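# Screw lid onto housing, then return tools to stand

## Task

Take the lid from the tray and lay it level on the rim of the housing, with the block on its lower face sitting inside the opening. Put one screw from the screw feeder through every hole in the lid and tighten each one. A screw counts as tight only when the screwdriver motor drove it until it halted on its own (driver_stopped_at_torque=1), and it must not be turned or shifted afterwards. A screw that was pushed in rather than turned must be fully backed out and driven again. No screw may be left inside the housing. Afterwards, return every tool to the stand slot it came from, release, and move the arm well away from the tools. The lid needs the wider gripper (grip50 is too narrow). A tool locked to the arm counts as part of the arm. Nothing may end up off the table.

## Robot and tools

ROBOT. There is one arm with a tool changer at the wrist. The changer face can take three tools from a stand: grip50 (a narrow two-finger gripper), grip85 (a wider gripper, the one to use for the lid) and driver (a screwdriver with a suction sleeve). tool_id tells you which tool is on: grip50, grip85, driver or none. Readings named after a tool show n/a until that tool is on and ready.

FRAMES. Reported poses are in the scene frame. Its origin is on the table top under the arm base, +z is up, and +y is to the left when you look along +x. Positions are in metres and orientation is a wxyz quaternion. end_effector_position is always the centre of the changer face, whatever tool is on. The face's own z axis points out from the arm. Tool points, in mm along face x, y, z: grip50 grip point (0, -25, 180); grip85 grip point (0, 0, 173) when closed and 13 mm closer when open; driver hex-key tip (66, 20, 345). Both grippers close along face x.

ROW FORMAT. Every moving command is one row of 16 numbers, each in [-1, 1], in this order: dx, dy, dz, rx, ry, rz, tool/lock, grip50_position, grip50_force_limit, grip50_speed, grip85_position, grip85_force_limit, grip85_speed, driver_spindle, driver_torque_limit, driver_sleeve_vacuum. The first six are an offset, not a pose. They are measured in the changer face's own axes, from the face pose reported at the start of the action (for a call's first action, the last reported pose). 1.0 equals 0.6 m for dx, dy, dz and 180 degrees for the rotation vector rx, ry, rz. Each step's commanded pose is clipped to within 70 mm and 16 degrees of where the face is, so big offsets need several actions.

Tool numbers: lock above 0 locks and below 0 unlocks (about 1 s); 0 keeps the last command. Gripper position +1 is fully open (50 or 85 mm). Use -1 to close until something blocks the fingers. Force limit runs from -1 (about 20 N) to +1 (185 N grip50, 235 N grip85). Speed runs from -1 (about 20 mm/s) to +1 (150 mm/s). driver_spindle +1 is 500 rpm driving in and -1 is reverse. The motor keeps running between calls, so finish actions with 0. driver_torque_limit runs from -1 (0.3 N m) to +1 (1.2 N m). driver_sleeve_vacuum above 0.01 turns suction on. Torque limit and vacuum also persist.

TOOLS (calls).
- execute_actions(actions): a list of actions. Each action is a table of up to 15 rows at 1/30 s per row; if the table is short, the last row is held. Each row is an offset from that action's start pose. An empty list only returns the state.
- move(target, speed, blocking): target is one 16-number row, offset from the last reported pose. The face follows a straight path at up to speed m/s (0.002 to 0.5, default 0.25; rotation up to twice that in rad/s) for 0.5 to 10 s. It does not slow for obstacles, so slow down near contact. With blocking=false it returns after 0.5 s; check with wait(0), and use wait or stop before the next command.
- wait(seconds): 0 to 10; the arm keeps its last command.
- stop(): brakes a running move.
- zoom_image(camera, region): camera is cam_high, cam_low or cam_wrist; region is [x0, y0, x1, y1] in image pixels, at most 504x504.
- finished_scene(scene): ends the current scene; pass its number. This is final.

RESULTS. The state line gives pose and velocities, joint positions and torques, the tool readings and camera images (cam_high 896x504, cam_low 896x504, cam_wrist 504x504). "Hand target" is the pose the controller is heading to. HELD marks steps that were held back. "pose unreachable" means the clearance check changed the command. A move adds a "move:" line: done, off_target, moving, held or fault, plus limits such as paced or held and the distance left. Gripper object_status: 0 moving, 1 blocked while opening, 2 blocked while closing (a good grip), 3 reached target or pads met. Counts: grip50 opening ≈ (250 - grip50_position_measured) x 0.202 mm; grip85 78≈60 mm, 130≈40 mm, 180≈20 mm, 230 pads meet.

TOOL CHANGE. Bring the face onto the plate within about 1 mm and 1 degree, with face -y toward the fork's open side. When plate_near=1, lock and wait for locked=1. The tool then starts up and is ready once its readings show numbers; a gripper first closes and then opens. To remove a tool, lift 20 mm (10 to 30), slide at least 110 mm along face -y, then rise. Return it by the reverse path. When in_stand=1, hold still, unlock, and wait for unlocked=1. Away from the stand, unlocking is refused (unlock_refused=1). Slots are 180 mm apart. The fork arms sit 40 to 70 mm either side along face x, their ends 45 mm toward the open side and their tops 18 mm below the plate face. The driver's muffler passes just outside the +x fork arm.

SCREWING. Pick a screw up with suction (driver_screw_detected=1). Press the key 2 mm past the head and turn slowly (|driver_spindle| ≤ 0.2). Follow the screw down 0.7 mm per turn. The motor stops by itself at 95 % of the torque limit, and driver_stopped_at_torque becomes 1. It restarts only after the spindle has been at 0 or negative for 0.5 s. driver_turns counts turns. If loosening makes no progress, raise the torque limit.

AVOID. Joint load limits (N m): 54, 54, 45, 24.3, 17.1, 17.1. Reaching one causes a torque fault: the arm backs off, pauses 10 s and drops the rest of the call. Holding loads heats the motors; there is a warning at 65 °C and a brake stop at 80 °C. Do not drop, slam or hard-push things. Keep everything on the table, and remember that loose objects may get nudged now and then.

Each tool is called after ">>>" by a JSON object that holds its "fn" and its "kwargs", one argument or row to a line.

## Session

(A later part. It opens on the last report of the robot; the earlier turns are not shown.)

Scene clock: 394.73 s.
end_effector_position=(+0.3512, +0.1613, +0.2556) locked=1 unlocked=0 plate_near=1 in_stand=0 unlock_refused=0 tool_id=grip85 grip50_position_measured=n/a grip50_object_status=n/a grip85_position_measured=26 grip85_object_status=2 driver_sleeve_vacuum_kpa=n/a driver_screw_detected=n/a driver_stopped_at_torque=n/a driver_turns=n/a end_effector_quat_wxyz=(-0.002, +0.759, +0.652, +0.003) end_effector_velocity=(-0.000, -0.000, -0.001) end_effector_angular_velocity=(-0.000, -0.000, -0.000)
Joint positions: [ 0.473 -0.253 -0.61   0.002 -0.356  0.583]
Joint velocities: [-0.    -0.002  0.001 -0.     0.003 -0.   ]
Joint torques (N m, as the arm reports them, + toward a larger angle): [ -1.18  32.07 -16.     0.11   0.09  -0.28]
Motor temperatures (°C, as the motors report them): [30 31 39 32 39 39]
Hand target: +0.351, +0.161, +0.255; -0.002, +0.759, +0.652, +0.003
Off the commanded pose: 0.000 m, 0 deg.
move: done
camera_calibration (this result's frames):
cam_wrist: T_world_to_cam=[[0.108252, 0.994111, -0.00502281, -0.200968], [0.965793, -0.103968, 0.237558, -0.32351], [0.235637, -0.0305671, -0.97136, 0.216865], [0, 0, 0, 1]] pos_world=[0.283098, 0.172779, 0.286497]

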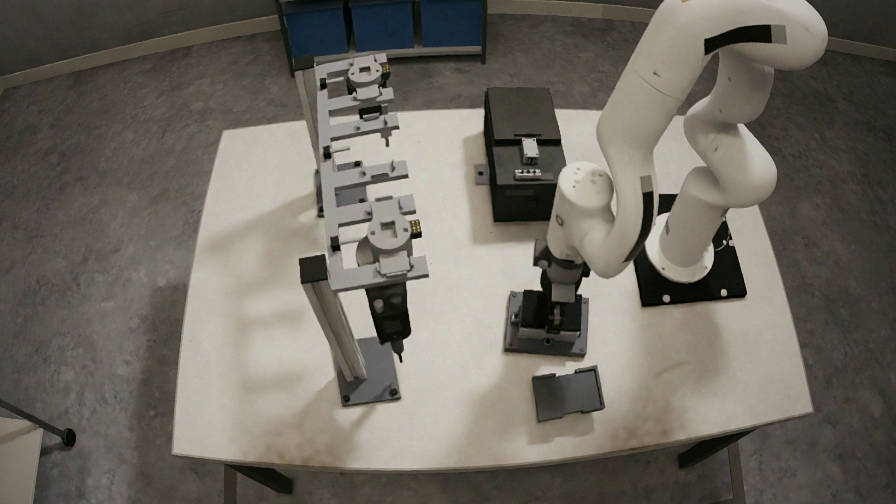

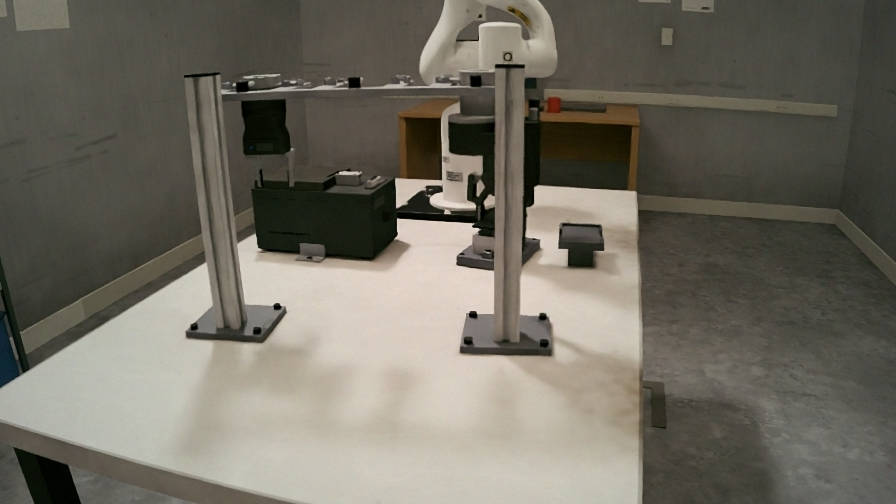

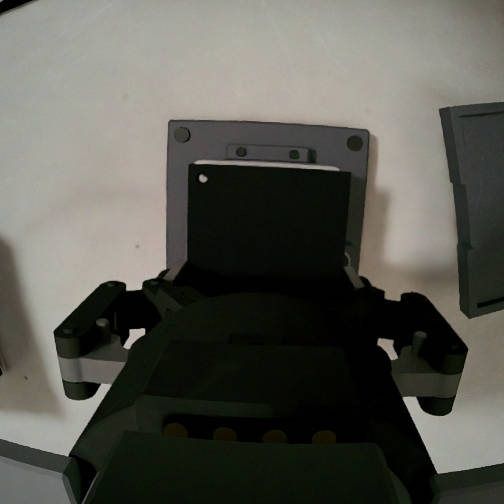

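>>> {"fn": "zoom_image", "kwargs": {
  "camera": "cam_wrist",
  "region": [180,150,240,200]
}}

>>> {"fn": "zoom_image", "kwargs": {
  "camera": "cam_wrist",
  "region": [310,150,370,200]
}}

Region (180, 150, 240, 200) of cam_wrist's 504x504 image, scaled by 8.400, with more detail than that image has.

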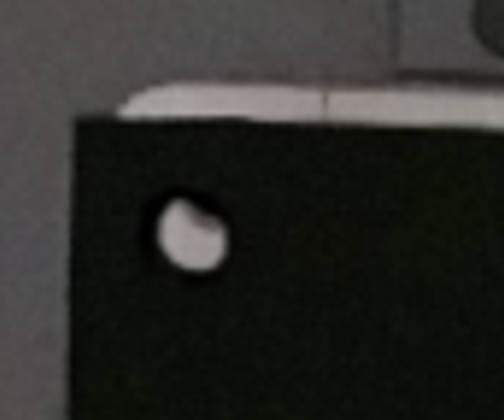

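Region (310, 150, 370, 200) of cam_wrist's 504x504 image, scaled by 8.400, with more detail than that image has.

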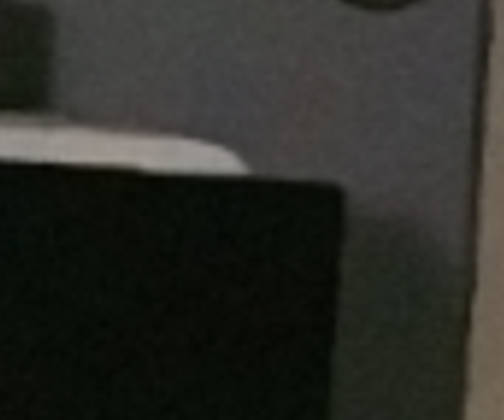

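>>> {"fn": "execute_actions", "kwargs": {
  "actions": [
    [[-0.0017,-0.0008,0.012,0,0,0,0,0,0,0,-1,-0.2,-1,0,0,0]]
  ]
}}

>>> {"fn": "zoom_image", "kwargs": {
  "camera": "cam_wrist",
  "region": [170,140,370,210]
}}

Scene clock: 436.47 s.
end_effector_position=(+0.3506, +0.1604, +0.2485) locked=1 unlocked=0 plate_near=1 in_stand=0 unlock_refused=0 tool_id=grip85 grip50_position_measured=n/a grip50_object_status=n/a grip85_position_measured=26 grip85_object_status=2 driver_sleeve_vacuum_kpa=n/a driver_screw_detected=n/a driver_stopped_at_torque=n/a driver_turns=n/a end_effector_quat_wxyz=(-0.002, +0.759, +0.652, +0.003) end_effector_velocity=(+0.000, -0.000, +0.000) end_effector_angular_velocity=(+0.000, -0.001, -0.000)
Joint positions: [ 0.472 -0.269 -0.606  0.002 -0.337  0.581]
Joint velocities: [-0.     0.     0.     0.     0.001 -0.   ]
Joint torques (N m, as the arm reports them, + toward a larger angle): [ -0.66  30.4  -15.84  -0.11   0.04  -0.3 ]
Motor temperatures (°C, as the motors report them): [30 31 39 32 39 39]
Hand target: +0.351, +0.160, +0.248; -0.002, +0.759, +0.652, +0.003
Off the commanded pose: 0.000 m, 0 deg.
Step readings (end_effector_position):
0: (+0.3511, +0.1613, +0.2555)
1: (+0.3511, +0.1613, +0.2555)
2: (+0.3512, +0.1612, +0.2549)
4: (+0.3509, +0.1608, +0.2515)
8: (+0.3503, +0.1603, +0.2486)
15: end_effector_position above
camera_calibration (this result's frames):
cam_wrist: T_world_to_cam=[[0.108263, 0.99411, -0.00499274, -0.200077], [0.965764, -0.103982, 0.237671, -0.321345], [0.235752, -0.0305527, -0.971333, 0.209976], [0, 0, 0, 1]] pos_world=[0.282502, 0.171899, 0.279332]

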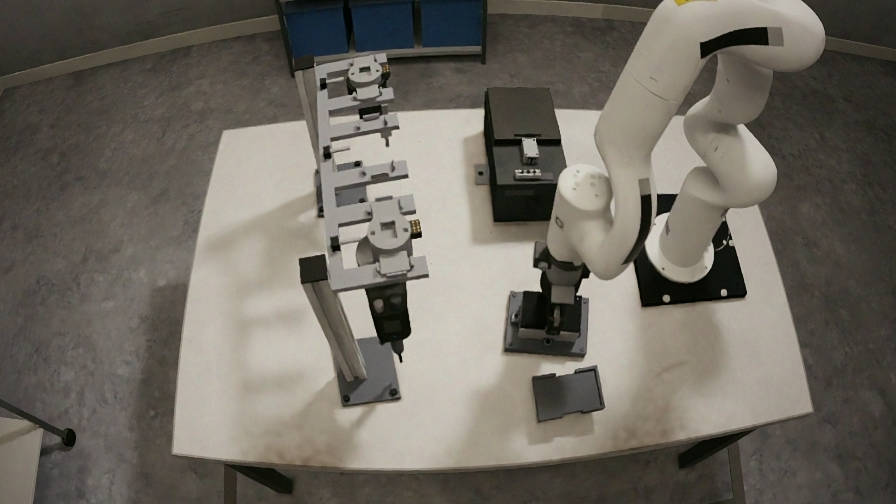

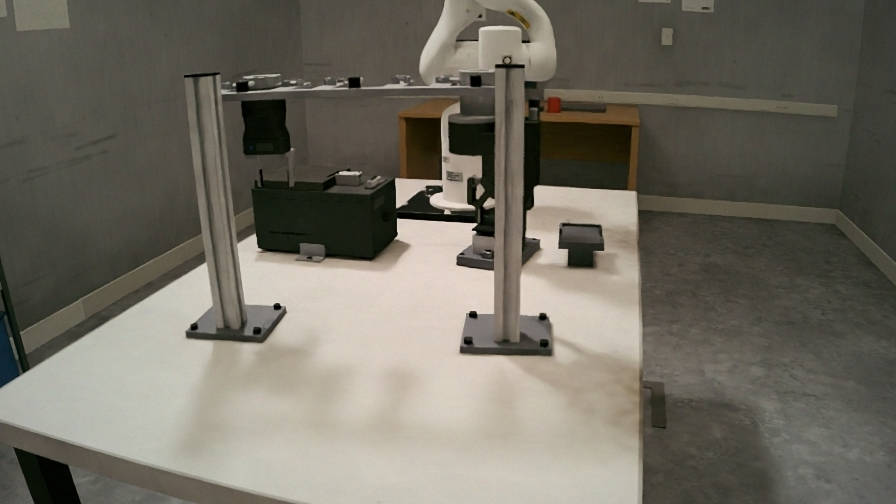

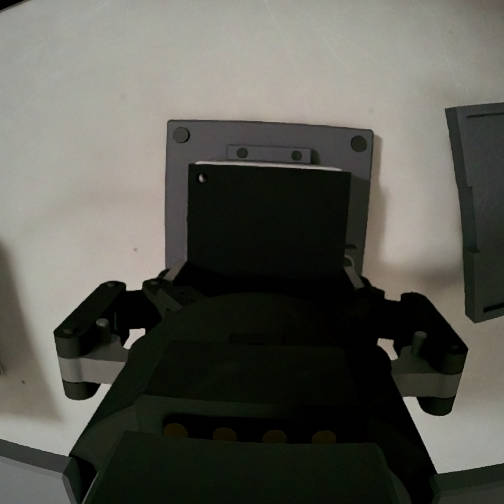

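Region (170, 140, 370, 210) of cam_wrist's 504x504 image, scaled by 2.520, with more detail than that image has; it fills the top 176 rows of this view, and the rest is white.

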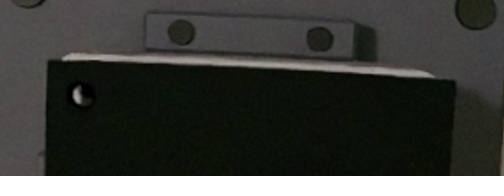

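>>> {"fn": "zoom_image", "kwargs": {
  "camera": "cam_wrist",
  "region": [180,150,240,200]
}}

>>> {"fn": "zoom_image", "kwargs": {
  "camera": "cam_wrist",
  "region": [310,150,370,200]
}}

Region (180, 150, 240, 200) of cam_wrist's 504x504 image, scaled by 8.400, with more detail than that image has.

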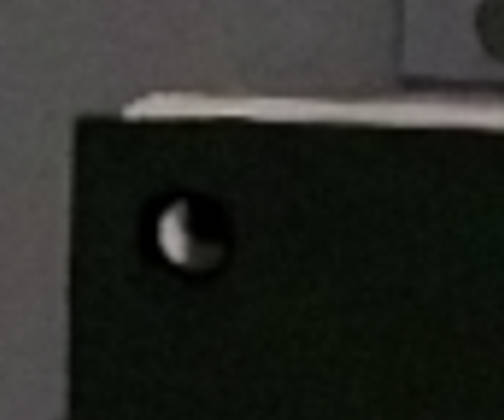

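Region (310, 150, 370, 200) of cam_wrist's 504x504 image, scaled by 8.400, with more detail than that image has.

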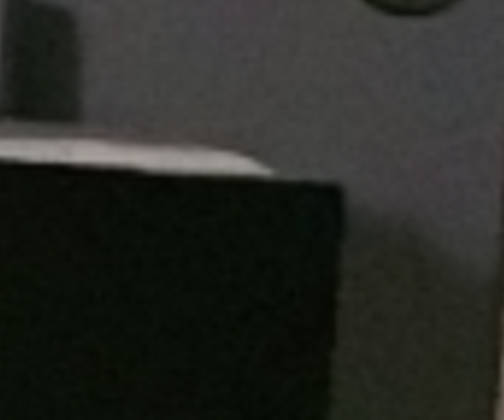

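>>> {"fn": "execute_actions", "kwargs": {
  "actions": [
    [[-0.0006,0,0.008,0,0,0,0,0,0,0,-1,-0.2,-1,0,0,0]],
    [[0,0,0.006,0,0,0,0,0,0,0,-1,-0.2,-1,0,0,0]]
  ]
}}

>>> {"fn": "zoom_image", "kwargs": {
  "camera": "cam_wrist",
  "region": [170,140,370,210]
}}

Scene clock: 456.83 s.
end_effector_position=(+0.3506, +0.1600, +0.2406) locked=1 unlocked=0 plate_near=1 in_stand=0 unlock_refused=0 tool_id=grip85 grip50_position_measured=n/a grip50_object_status=n/a grip85_position_measured=26 grip85_object_status=2 driver_sleeve_vacuum_kpa=n/a driver_screw_detected=n/a driver_stopped_at_torque=n/a driver_turns=n/a end_effector_quat_wxyz=(-0.002, +0.759, +0.652, +0.002) end_effector_velocity=(-0.000, +0.000, -0.002) end_effector_angular_velocity=(+0.001, -0.001, -0.001)
Joint positions: [ 0.471 -0.288 -0.605  0.002 -0.317  0.581]
Joint velocities: [ 0.001 -0.003  0.001  0.001  0.006  0.   ]
Joint torques (N m, as the arm reports them, + toward a larger angle): [ 3.18  7.38 -9.9   0.86  5.66 -0.4 ]
Motor temperatures (°C, as the motors report them): [30 31 39 32 39 39]
Hand target: +0.350, +0.160, +0.240; -0.002, +0.759, +0.652, +0.002
Off the commanded pose: 0.001 m, 0 deg.
Step readings (end_effector_position; steps 1 to 15: 1st action; 16 to 30: 2nd action):
0: (+0.3506, +0.1604, +0.2484)
1: (+0.3506, +0.1604, +0.2484)
2: (+0.3507, +0.1604, +0.2479)
4: (+0.3506, +0.1602, +0.2456)
8: (+0.3504, +0.1600, +0.2438)
15: (+0.3505, +0.1600, +0.2437)
16: (+0.3505, +0.1600, +0.2437)
17: (+0.3505, +0.1601, +0.2434)
19: (+0.3508, +0.1601, +0.2426)
23: (+0.3507, +0.1600, +0.2411)
30: end_effector_position above
camera_calibration (this result's frames):
cam_wrist: T_world_to_cam=[[0.108393, 0.994092, -0.0056221, -0.199624], [0.965985, -0.103989, 0.236769, -0.319352], [0.234785, -0.0310949, -0.97155, 0.202827], [0, 0, 0, 1]] pos_world=[0.282506, 0.171543, 0.271547]

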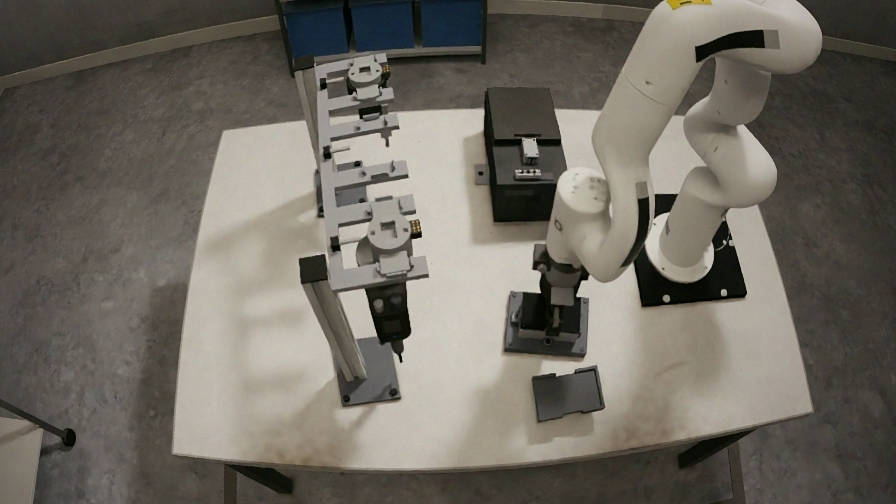

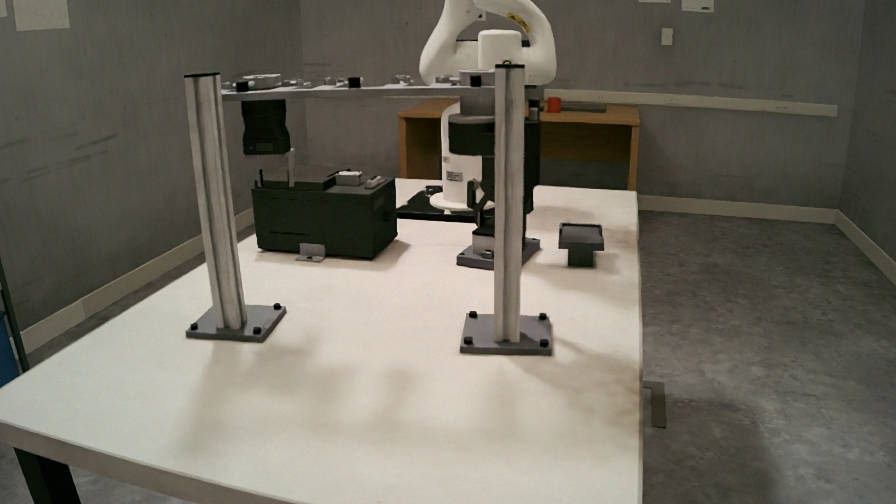

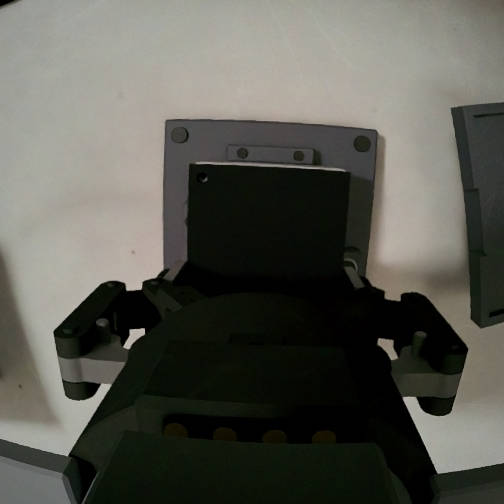

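Region (170, 140, 370, 210) of cam_wrist's 504x504 image, scaled by 2.520, with more detail than that image has; it fills the top 176 rows of this view, and the rest is white.

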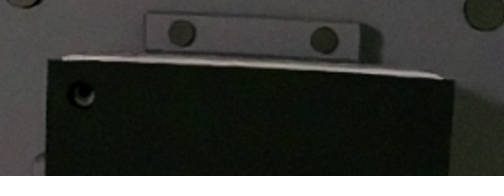

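>>> {"fn": "execute_actions", "kwargs": {
  "actions": [
    [[0,0,-0.003,0,0,0,0,0,0,0,-1,-0.2,-1,0,0,0]]
  ]
}}

>>> {"fn": "zoom_image", "kwargs": {
  "camera": "cam_high",
  "region": [500,280,600,360]
}}

>>> {"fn": "zoom_image", "kwargs": {
  "camera": "cam_low",
  "region": [450,190,550,280]
}}

>>> {"fn": "zoom_image", "kwargs": {
  "camera": "cam_wrist",
  "region": [180,150,240,200]
}}

>>> {"fn": "zoom_image", "kwargs": {
  "camera": "cam_wrist",
  "region": [310,150,370,200]
}}

Scene clock: 471.57 s.
end_effector_position=(+0.3502, +0.1599, +0.2413) locked=1 unlocked=0 plate_near=1 in_stand=0 unlock_refused=0 tool_id=grip85 grip50_position_measured=n/a grip50_object_status=n/a grip85_position_measured=26 grip85_object_status=2 driver_sleeve_vacuum_kpa=n/a driver_screw_detected=n/a driver_stopped_at_torque=n/a driver_turns=n/a end_effector_quat_wxyz=(-0.002, +0.759, +0.652, +0.003) end_effector_velocity=(+0.000, +0.000, +0.001) end_effector_angular_velocity=(-0.001, +0.001, +0.000)
Joint positions: [ 0.471 -0.286 -0.604  0.002 -0.318  0.581]
Joint velocities: [ 0.     0.001 -0.002 -0.    -0.004  0.   ]
Joint torques (N m, as the arm reports them, + toward a larger angle): [  2.94  42.01 -16.87   1.18  -3.2   -0.42]
Motor temperatures (°C, as the motors report them): [30 31 39 32 40 39]
Hand target: +0.351, +0.160, +0.242; -0.002, +0.759, +0.652, +0.002
Off the commanded pose: 0.001 m, 0 deg.
Step readings (end_effector_position):
0: (+0.3503, +0.1600, +0.2403)
1: (+0.3503, +0.1600, +0.2404)
2: (+0.3503, +0.1600, +0.2405)
4: (+0.3502, +0.1599, +0.2408)
8: (+0.3501, +0.1599, +0.2410)
15: end_effector_position above
camera_calibration (this result's frames):
cam_wrist: T_world_to_cam=[[0.108344, 0.9941, -0.00514669, -0.199556], [0.965796, -0.10403, 0.237519, -0.319313], [0.235582, -0.0307045, -0.971369, 0.203166], [0, 0, 0, 1]] pos_world=[0.282149, 0.171398, 0.272165]

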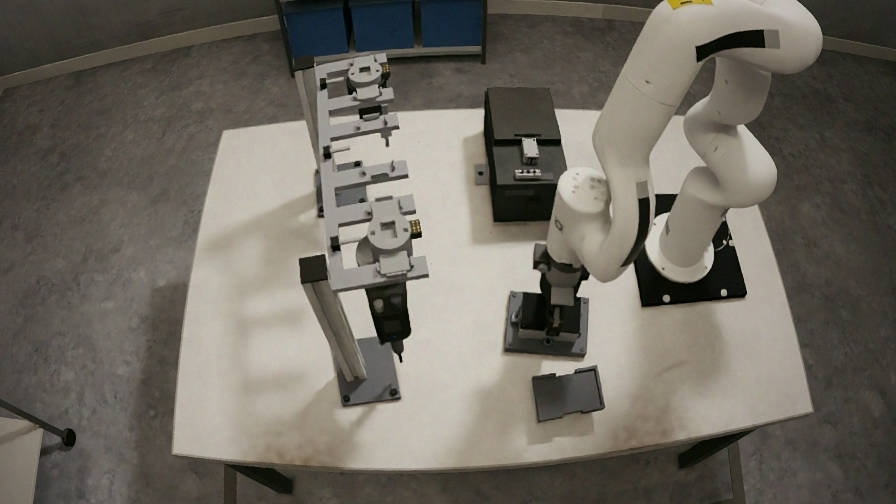

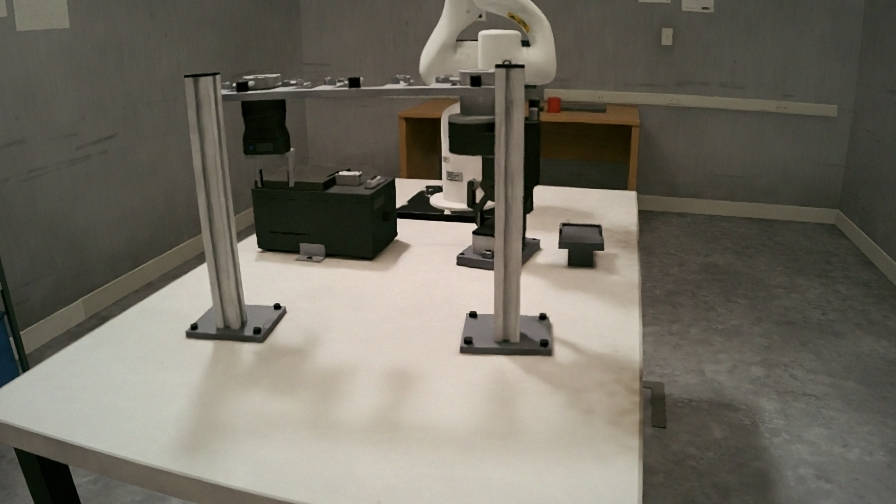

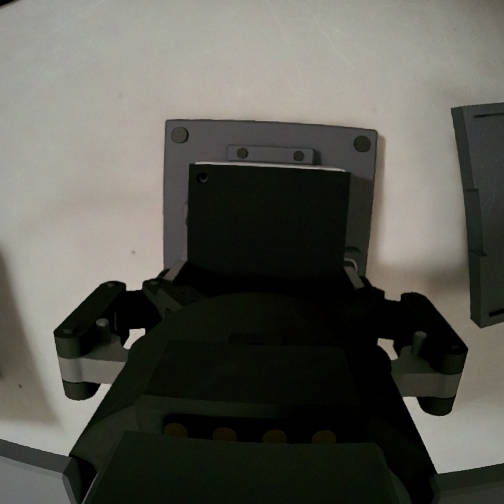

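Region (500, 280, 600, 360) of cam_high's 896x504 image, scaled by 5.040, with more detail than that image has; it fills the top 403 rows of this view, and the rest is white.

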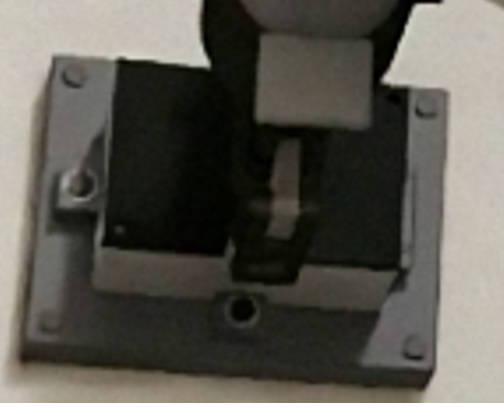

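Region (450, 190, 550, 280) of cam_low's 896x504 image, scaled by 5.040, with more detail than that image has; it fills the top 454 rows of this view, and the rest is white.

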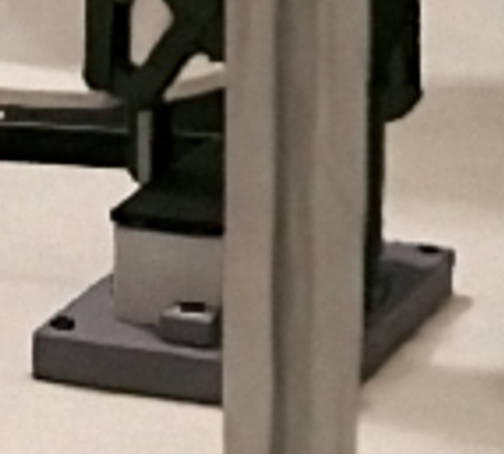

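Region (180, 150, 240, 200) of cam_wrist's 504x504 image, scaled by 8.400, with more detail than that image has.

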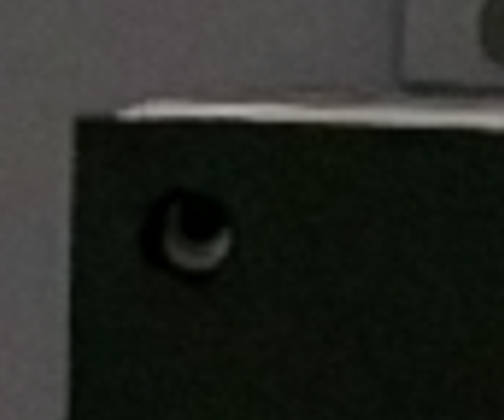

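Region (310, 150, 370, 200) of cam_wrist's 504x504 image, scaled by 8.400, with more detail than that image has.

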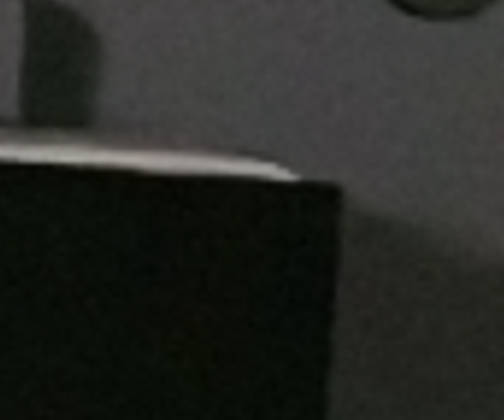

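>>> {"fn": "execute_actions", "kwargs": {
  "actions": [
    [[-0.0007,-0.0013,0,0,0,0,0,0,0,0,-1,-0.2,-1,0,0,0]]
  ]
}}

>>> {"fn": "zoom_image", "kwargs": {
  "camera": "cam_wrist",
  "region": [180,150,240,200]
}}

>>> {"fn": "zoom_image", "kwargs": {
  "camera": "cam_wrist",
  "region": [310,150,370,200]
}}

Scene clock: 486.23 s.
end_effector_position=(+0.3499, +0.1598, +0.2419) locked=1 unlocked=0 plate_near=1 in_stand=0 unlock_refused=0 tool_id=grip85 grip50_position_measured=n/a grip50_object_status=n/a grip85_position_measured=26 grip85_object_status=2 driver_sleeve_vacuum_kpa=n/a driver_screw_detected=n/a driver_stopped_at_torque=n/a driver_turns=n/a end_effector_quat_wxyz=(-0.002, +0.759, +0.652, +0.003) end_effector_velocity=(-0.000, -0.000, -0.001) end_effector_angular_velocity=(-0.000, +0.002, -0.001)
Joint positions: [ 0.471 -0.283 -0.602  0.002 -0.318  0.581]
Joint velocities: [-0.    -0.001  0.001  0.001  0.     0.   ]
Joint torques (N m, as the arm reports them, + toward a larger angle): [  0.43  28.26 -14.01   0.54   0.08  -0.44]
Motor temperatures (°C, as the motors report them): [30 31 39 32 40 39]
Hand target: +0.349, +0.160, +0.241; -0.002, +0.759, +0.652, +0.003
Off the commanded pose: 0.001 m, 0 deg.
Step readings (end_effector_position):
0: (+0.3505, +0.1600, +0.2424)
1: (+0.3505, +0.1600, +0.2424)
2: (+0.3504, +0.1600, +0.2423)
4: (+0.3502, +0.1599, +0.2422)
8: (+0.3500, +0.1598, +0.2421)
15: end_effector_position above
camera_calibration (this result's frames):
cam_wrist: T_world_to_cam=[[0.108382, 0.994098, -0.00466117, -0.199517], [0.96558, -0.104155, 0.238344, -0.319206], [0.236452, -0.0303328, -0.97117, 0.20341], [0, 0, 0, 1]] pos_world=[0.281746, 0.171262, 0.272696]

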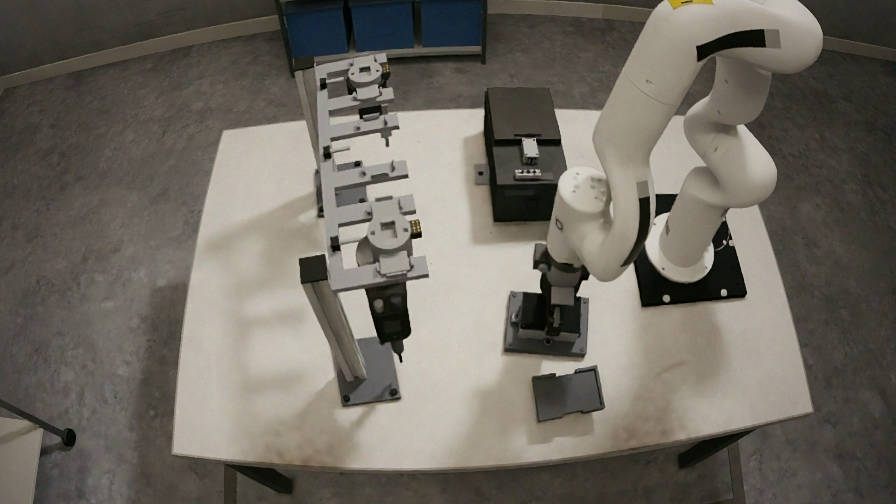

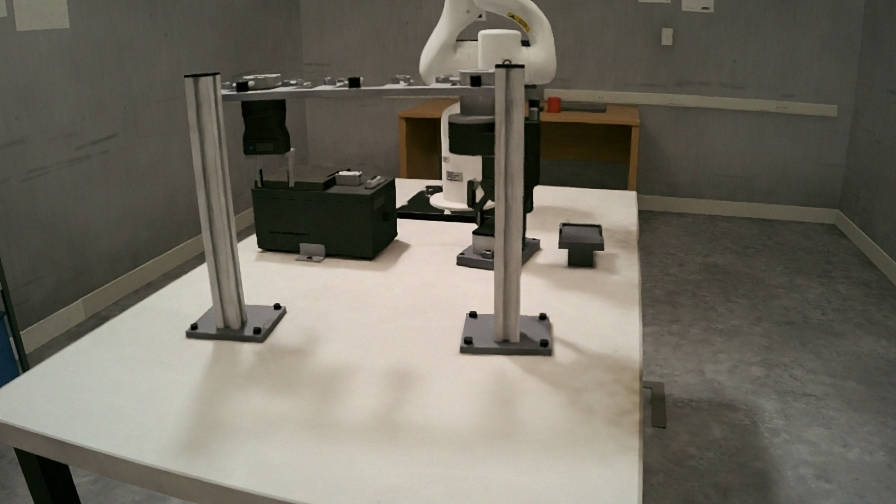

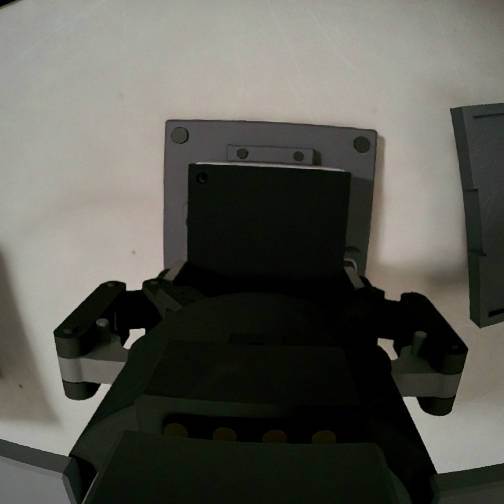

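Region (180, 150, 240, 200) of cam_wrist's 504x504 image, scaled by 8.400, with more detail than that image has.

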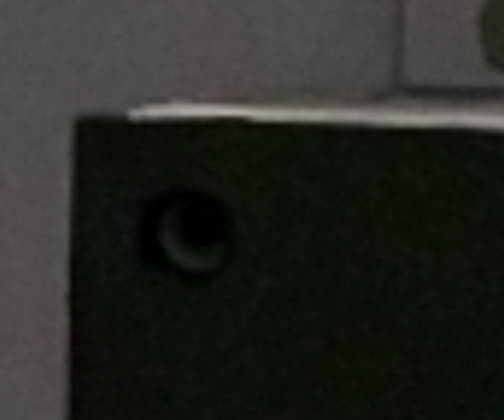

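Region (310, 150, 370, 200) of cam_wrist's 504x504 image, scaled by 8.400, with more detail than that image has.

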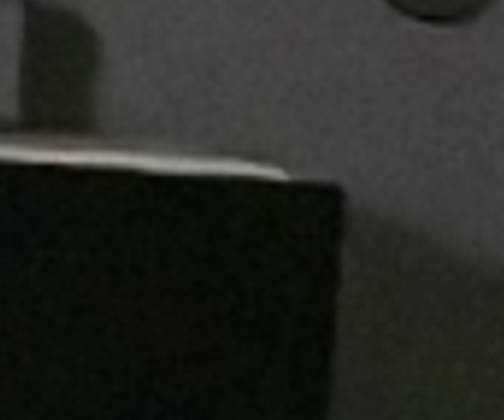

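>>> {"fn": "execute_actions", "kwargs": {
  "actions": [
    [[0,-0.0005,0.0025,0,0,0,0,0,0,0,-1,-0.2,-1,0,0,0]],
    [[0,0,0.0005,0,0,0,0,0,0,0,1,-0.2,-1,0,0,0]],
    [[0,0,0,0,0,0,0,0,0,0,1,-0.2,-1,0,0,0]]
  ]
}}

>>> {"fn": "zoom_image", "kwargs": {
  "camera": "cam_wrist",
  "region": [160,130,372,290]
}}

Scene clock: 498.10 s.
end_effector_position=(+0.3490, +0.1596, +0.2397) locked=1 unlocked=0 plate_near=1 in_stand=0 unlock_refused=0 tool_id=grip85 grip50_position_measured=n/a grip50_object_status=n/a grip85_position_measured=3 grip85_object_status=3 driver_sleeve_vacuum_kpa=n/a driver_screw_detected=n/a driver_stopped_at_torque=n/a driver_turns=n/a end_effector_quat_wxyz=(-0.002, +0.759, +0.652, +0.002) end_effector_velocity=(+0.000, +0.000, +0.000) end_effector_angular_velocity=(+0.000, -0.001, +0.002)
Joint positions: [ 0.471 -0.288 -0.601  0.002 -0.314  0.581]
Joint velocities: [ 0.001 -0.    -0.    -0.001  0.001 -0.   ]
Joint torques (N m, as the arm reports them, + toward a larger angle): [ -2.59  31.84 -14.41  -0.13  -0.05  -0.29]
Motor temperatures (°C, as the motors report them): [30 31 39 32 40 39]
Hand target: +0.349, +0.160, +0.240; -0.002, +0.759, +0.652, +0.002
Off the commanded pose: 0.000 m, 0 deg.
Step readings (end_effector_position; steps 1 to 15: 1st action; 16 to 30: 2nd action; 31 to 45: 3rd action):
0: (+0.3494, +0.1596, +0.2413)
1: (+0.3494, +0.1596, +0.2413)
2: (+0.3494, +0.1596, +0.2412)
4: (+0.3494, +0.1597, +0.2407)
8: (+0.3495, +0.1597, +0.2406)
15: (+0.3495, +0.1597, +0.2405)
16: (+0.3495, +0.1597, +0.2405)
17: (+0.3494, +0.1597, +0.2403)
19: (+0.3492, +0.1597, +0.2395)
23: (+0.3482, +0.1594, +0.2387)
30: (+0.3490, +0.1596, +0.2397)
31: (+0.3491, +0.1596, +0.2398)
32: (+0.3491, +0.1596, +0.2398)
34: (+0.3490, +0.1596, +0.2397)
38: (+0.3489, +0.1595, +0.2397)
45: end_effector_position above
camera_calibration (this result's frames):
cam_wrist: T_world_to_cam=[[0.108197, 0.994112, -0.00593567, -0.198873], [0.96613, -0.103741, 0.236283, -0.317607], [0.234276, -0.0312998, -0.971666, 0.202539], [0, 0, 0, 1]] pos_world=[0.280917, 0.171092, 0.270665]

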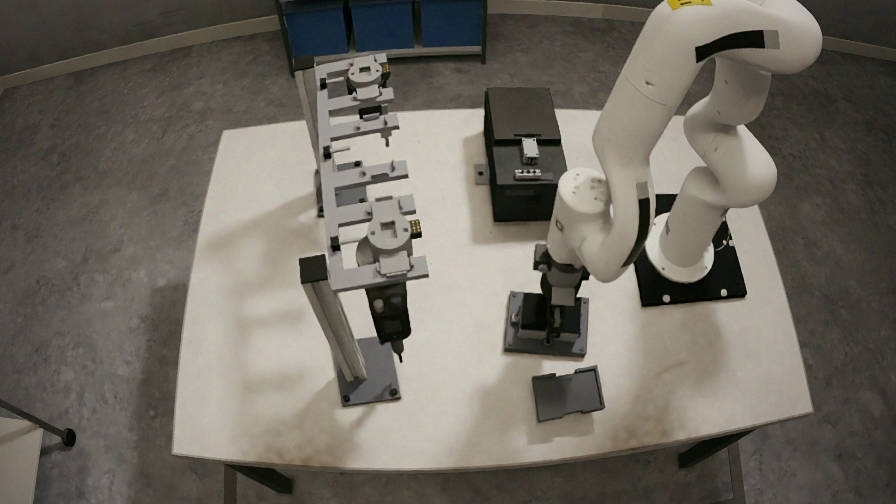

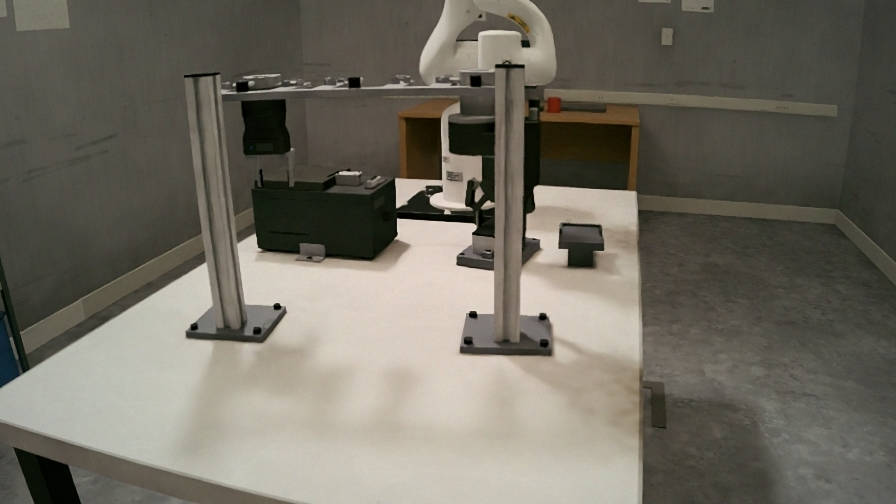

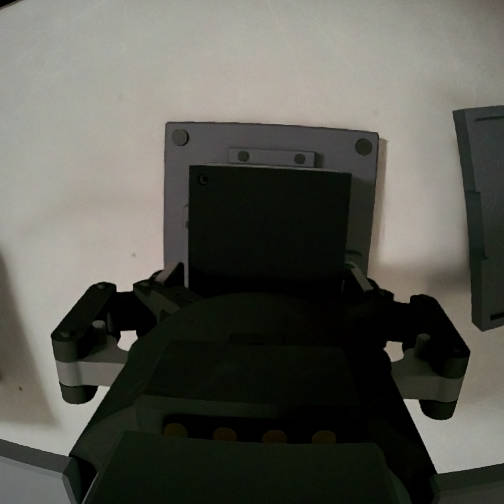

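Region (160, 130, 372, 290) of cam_wrist's 504x504 image, scaled by 2.377, with more detail than that image has; it fills the top 380 rows of this view, and the rest is white.

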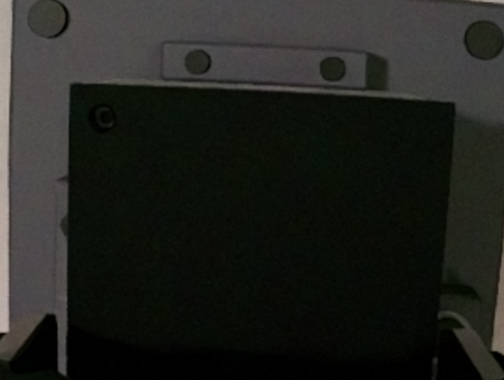

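>>> {"fn": "move", "kwargs": {
  "target": [0,-0.1,-0.2,0,0,0,0,0,0,0,1,-0.2,-1,0,0,0],
  "speed": 0.15
}}

Scene clock: 504.03 s.
end_effector_position=(+0.2898, +0.1681, +0.3596) locked=1 unlocked=0 plate_near=1 in_stand=0 unlock_refused=0 tool_id=grip85 grip50_position_measured=n/a grip50_object_status=n/a grip85_position_measured=3 grip85_object_status=3 driver_sleeve_vacuum_kpa=n/a driver_screw_detected=n/a driver_stopped_at_torque=n/a driver_turns=n/a end_effector_quat_wxyz=(-0.003, +0.758, +0.652, +0.002) end_effector_velocity=(-0.001, -0.000, +0.001) end_effector_angular_velocity=(-0.001, +0.001, +0.000)
Joint positions: [ 0.57   0.096 -0.54   0.002 -0.638  0.679]
Joint velocities: [ 0.002  0.004  0.001 -0.001 -0.005  0.002]
Joint torques (N m, as the arm reports them, + toward a larger angle): [ -1.2   17.57 -19.44   0.22  -0.03  -0.35]
Motor temperatures (°C, as the motors report them): [30 31 39 32 40 39]
Hand target: +0.290, +0.168, +0.360; -0.003, +0.758, +0.652, +0.002
Off the commanded pose: 0.000 m, 0 deg.
move: done
camera_calibration (this result's frames):
cam_wrist: T_world_to_cam=[[0.107985, 0.994136, -0.00567339, -0.200248], [0.966312, -0.103618, 0.235593, -0.287669], [0.233623, -0.0309227, -0.971835, 0.333305], [0, 0, 0, 1]] pos_world=[0.221734, 0.179573, 0.390554]

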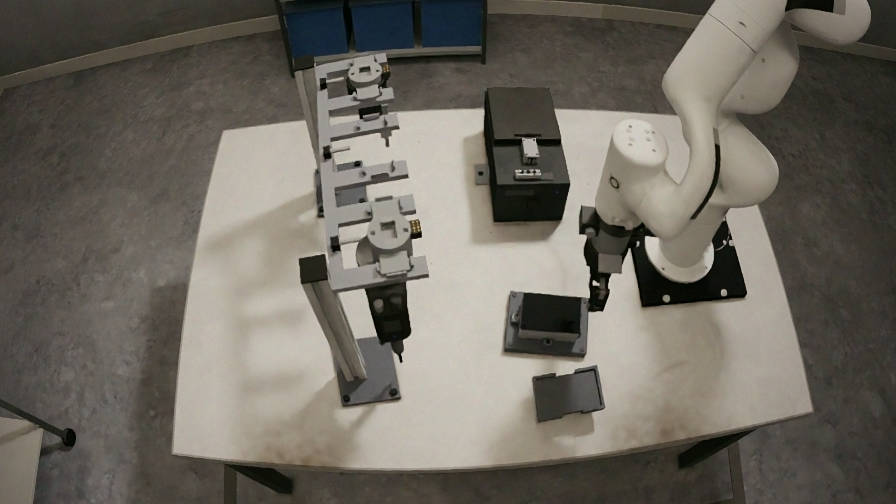

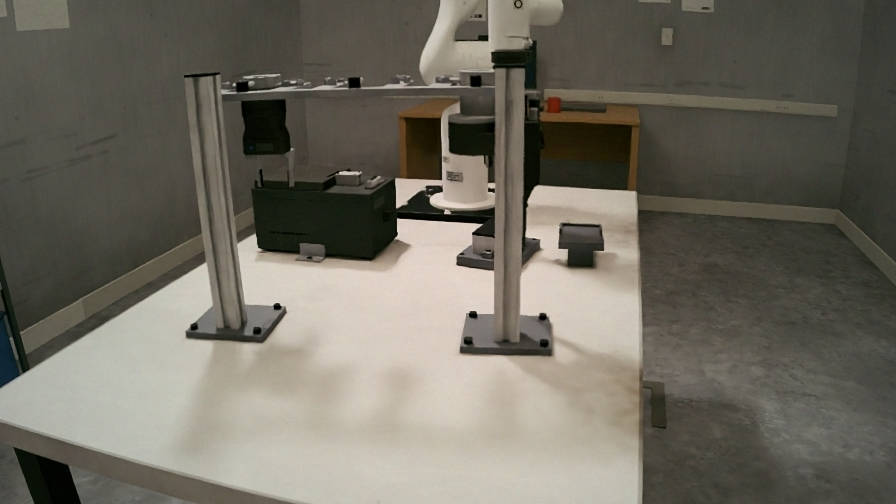

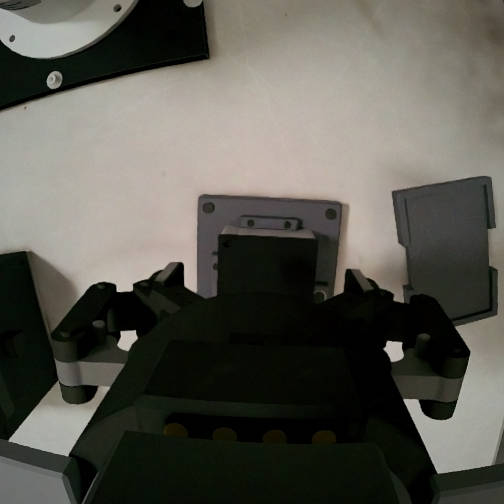

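>>> {"fn": "zoom_image", "kwargs": {
  "camera": "cam_high",
  "region": [490,270,610,370]
}}

>>> {"fn": "move", "kwargs": {
  "target": [-0.2396,0.4469,-0.1213,0,0,-0.0906,0,0,0,0,1,-0.2,-1,0,0,0],
  "speed": 0.3
}}

Region (490, 270, 610, 370) of cam_high's 896x504 image, scaled by 4.200, with more detail than that image has.

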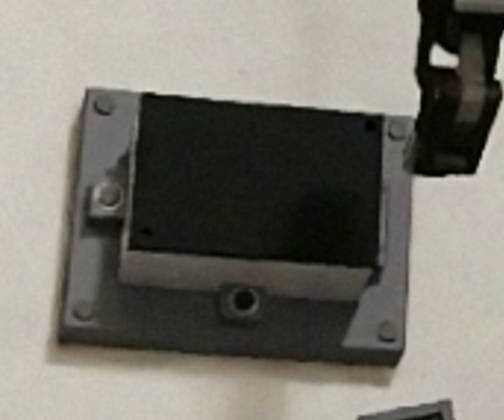

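Scene clock: 514.07 s.
end_effector_position=(+0.5328, -0.0149, +0.4310) locked=1 unlocked=0 plate_near=1 in_stand=0 unlock_refused=0 tool_id=grip85 grip50_position_measured=n/a grip50_object_status=n/a grip85_position_measured=3 grip85_object_status=3 driver_sleeve_vacuum_kpa=n/a driver_screw_detected=n/a driver_stopped_at_torque=n/a driver_turns=n/a end_effector_quat_wxyz=(-0.002, +0.658, +0.753, +0.002) end_effector_velocity=(+0.003, -0.001, +0.001) end_effector_angular_velocity=(+0.000, -0.003, +0.001)
Joint positions: [ 0.017 -0.295 -1.151  0.    -0.857 -0.157]
Joint velocities: [-0.002 -0.004 -0.008  0.001 -0.001 -0.004]
Joint torques (N m, as the arm reports them, + toward a larger angle): [ -0.92  42.89 -21.78   0.1   -0.06  -0.23]
Motor temperatures (°C, as the motors report them): [30 31 39 32 40 39]
Hand target: +0.533, -0.015, +0.431; -0.002, +0.658, +0.753, +0.002
Off the commanded pose: 0.000 m, 0 deg.
move: done
camera_calibration (this result's frames):
cam_wrist: T_world_to_cam=[[-0.175888, 0.984393, -0.00581624, 0.106953], [0.955989, 0.172216, 0.237541, -0.549597], [0.234835, 0.0362203, -0.97136, 0.340439], [0, 0, 0, 1]] pos_world=[0.464273, -0.0229648, 0.461863]

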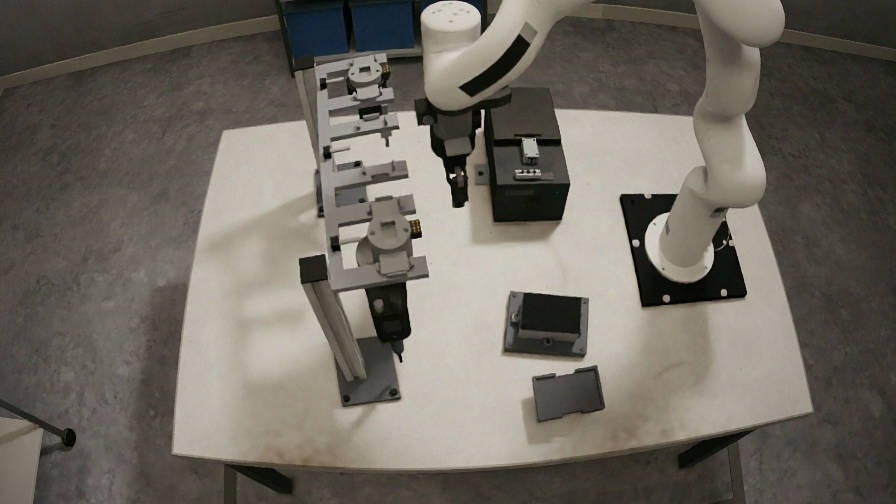

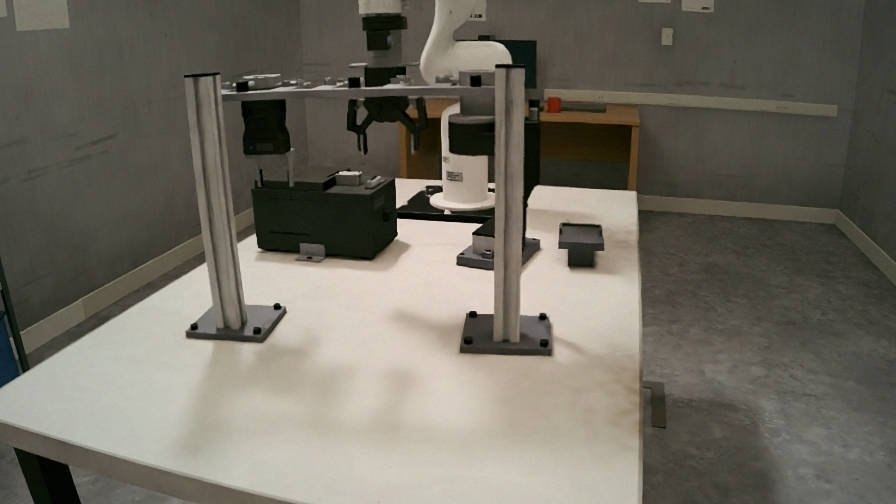

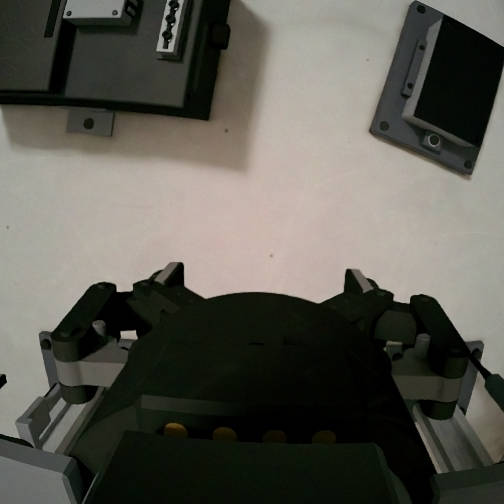

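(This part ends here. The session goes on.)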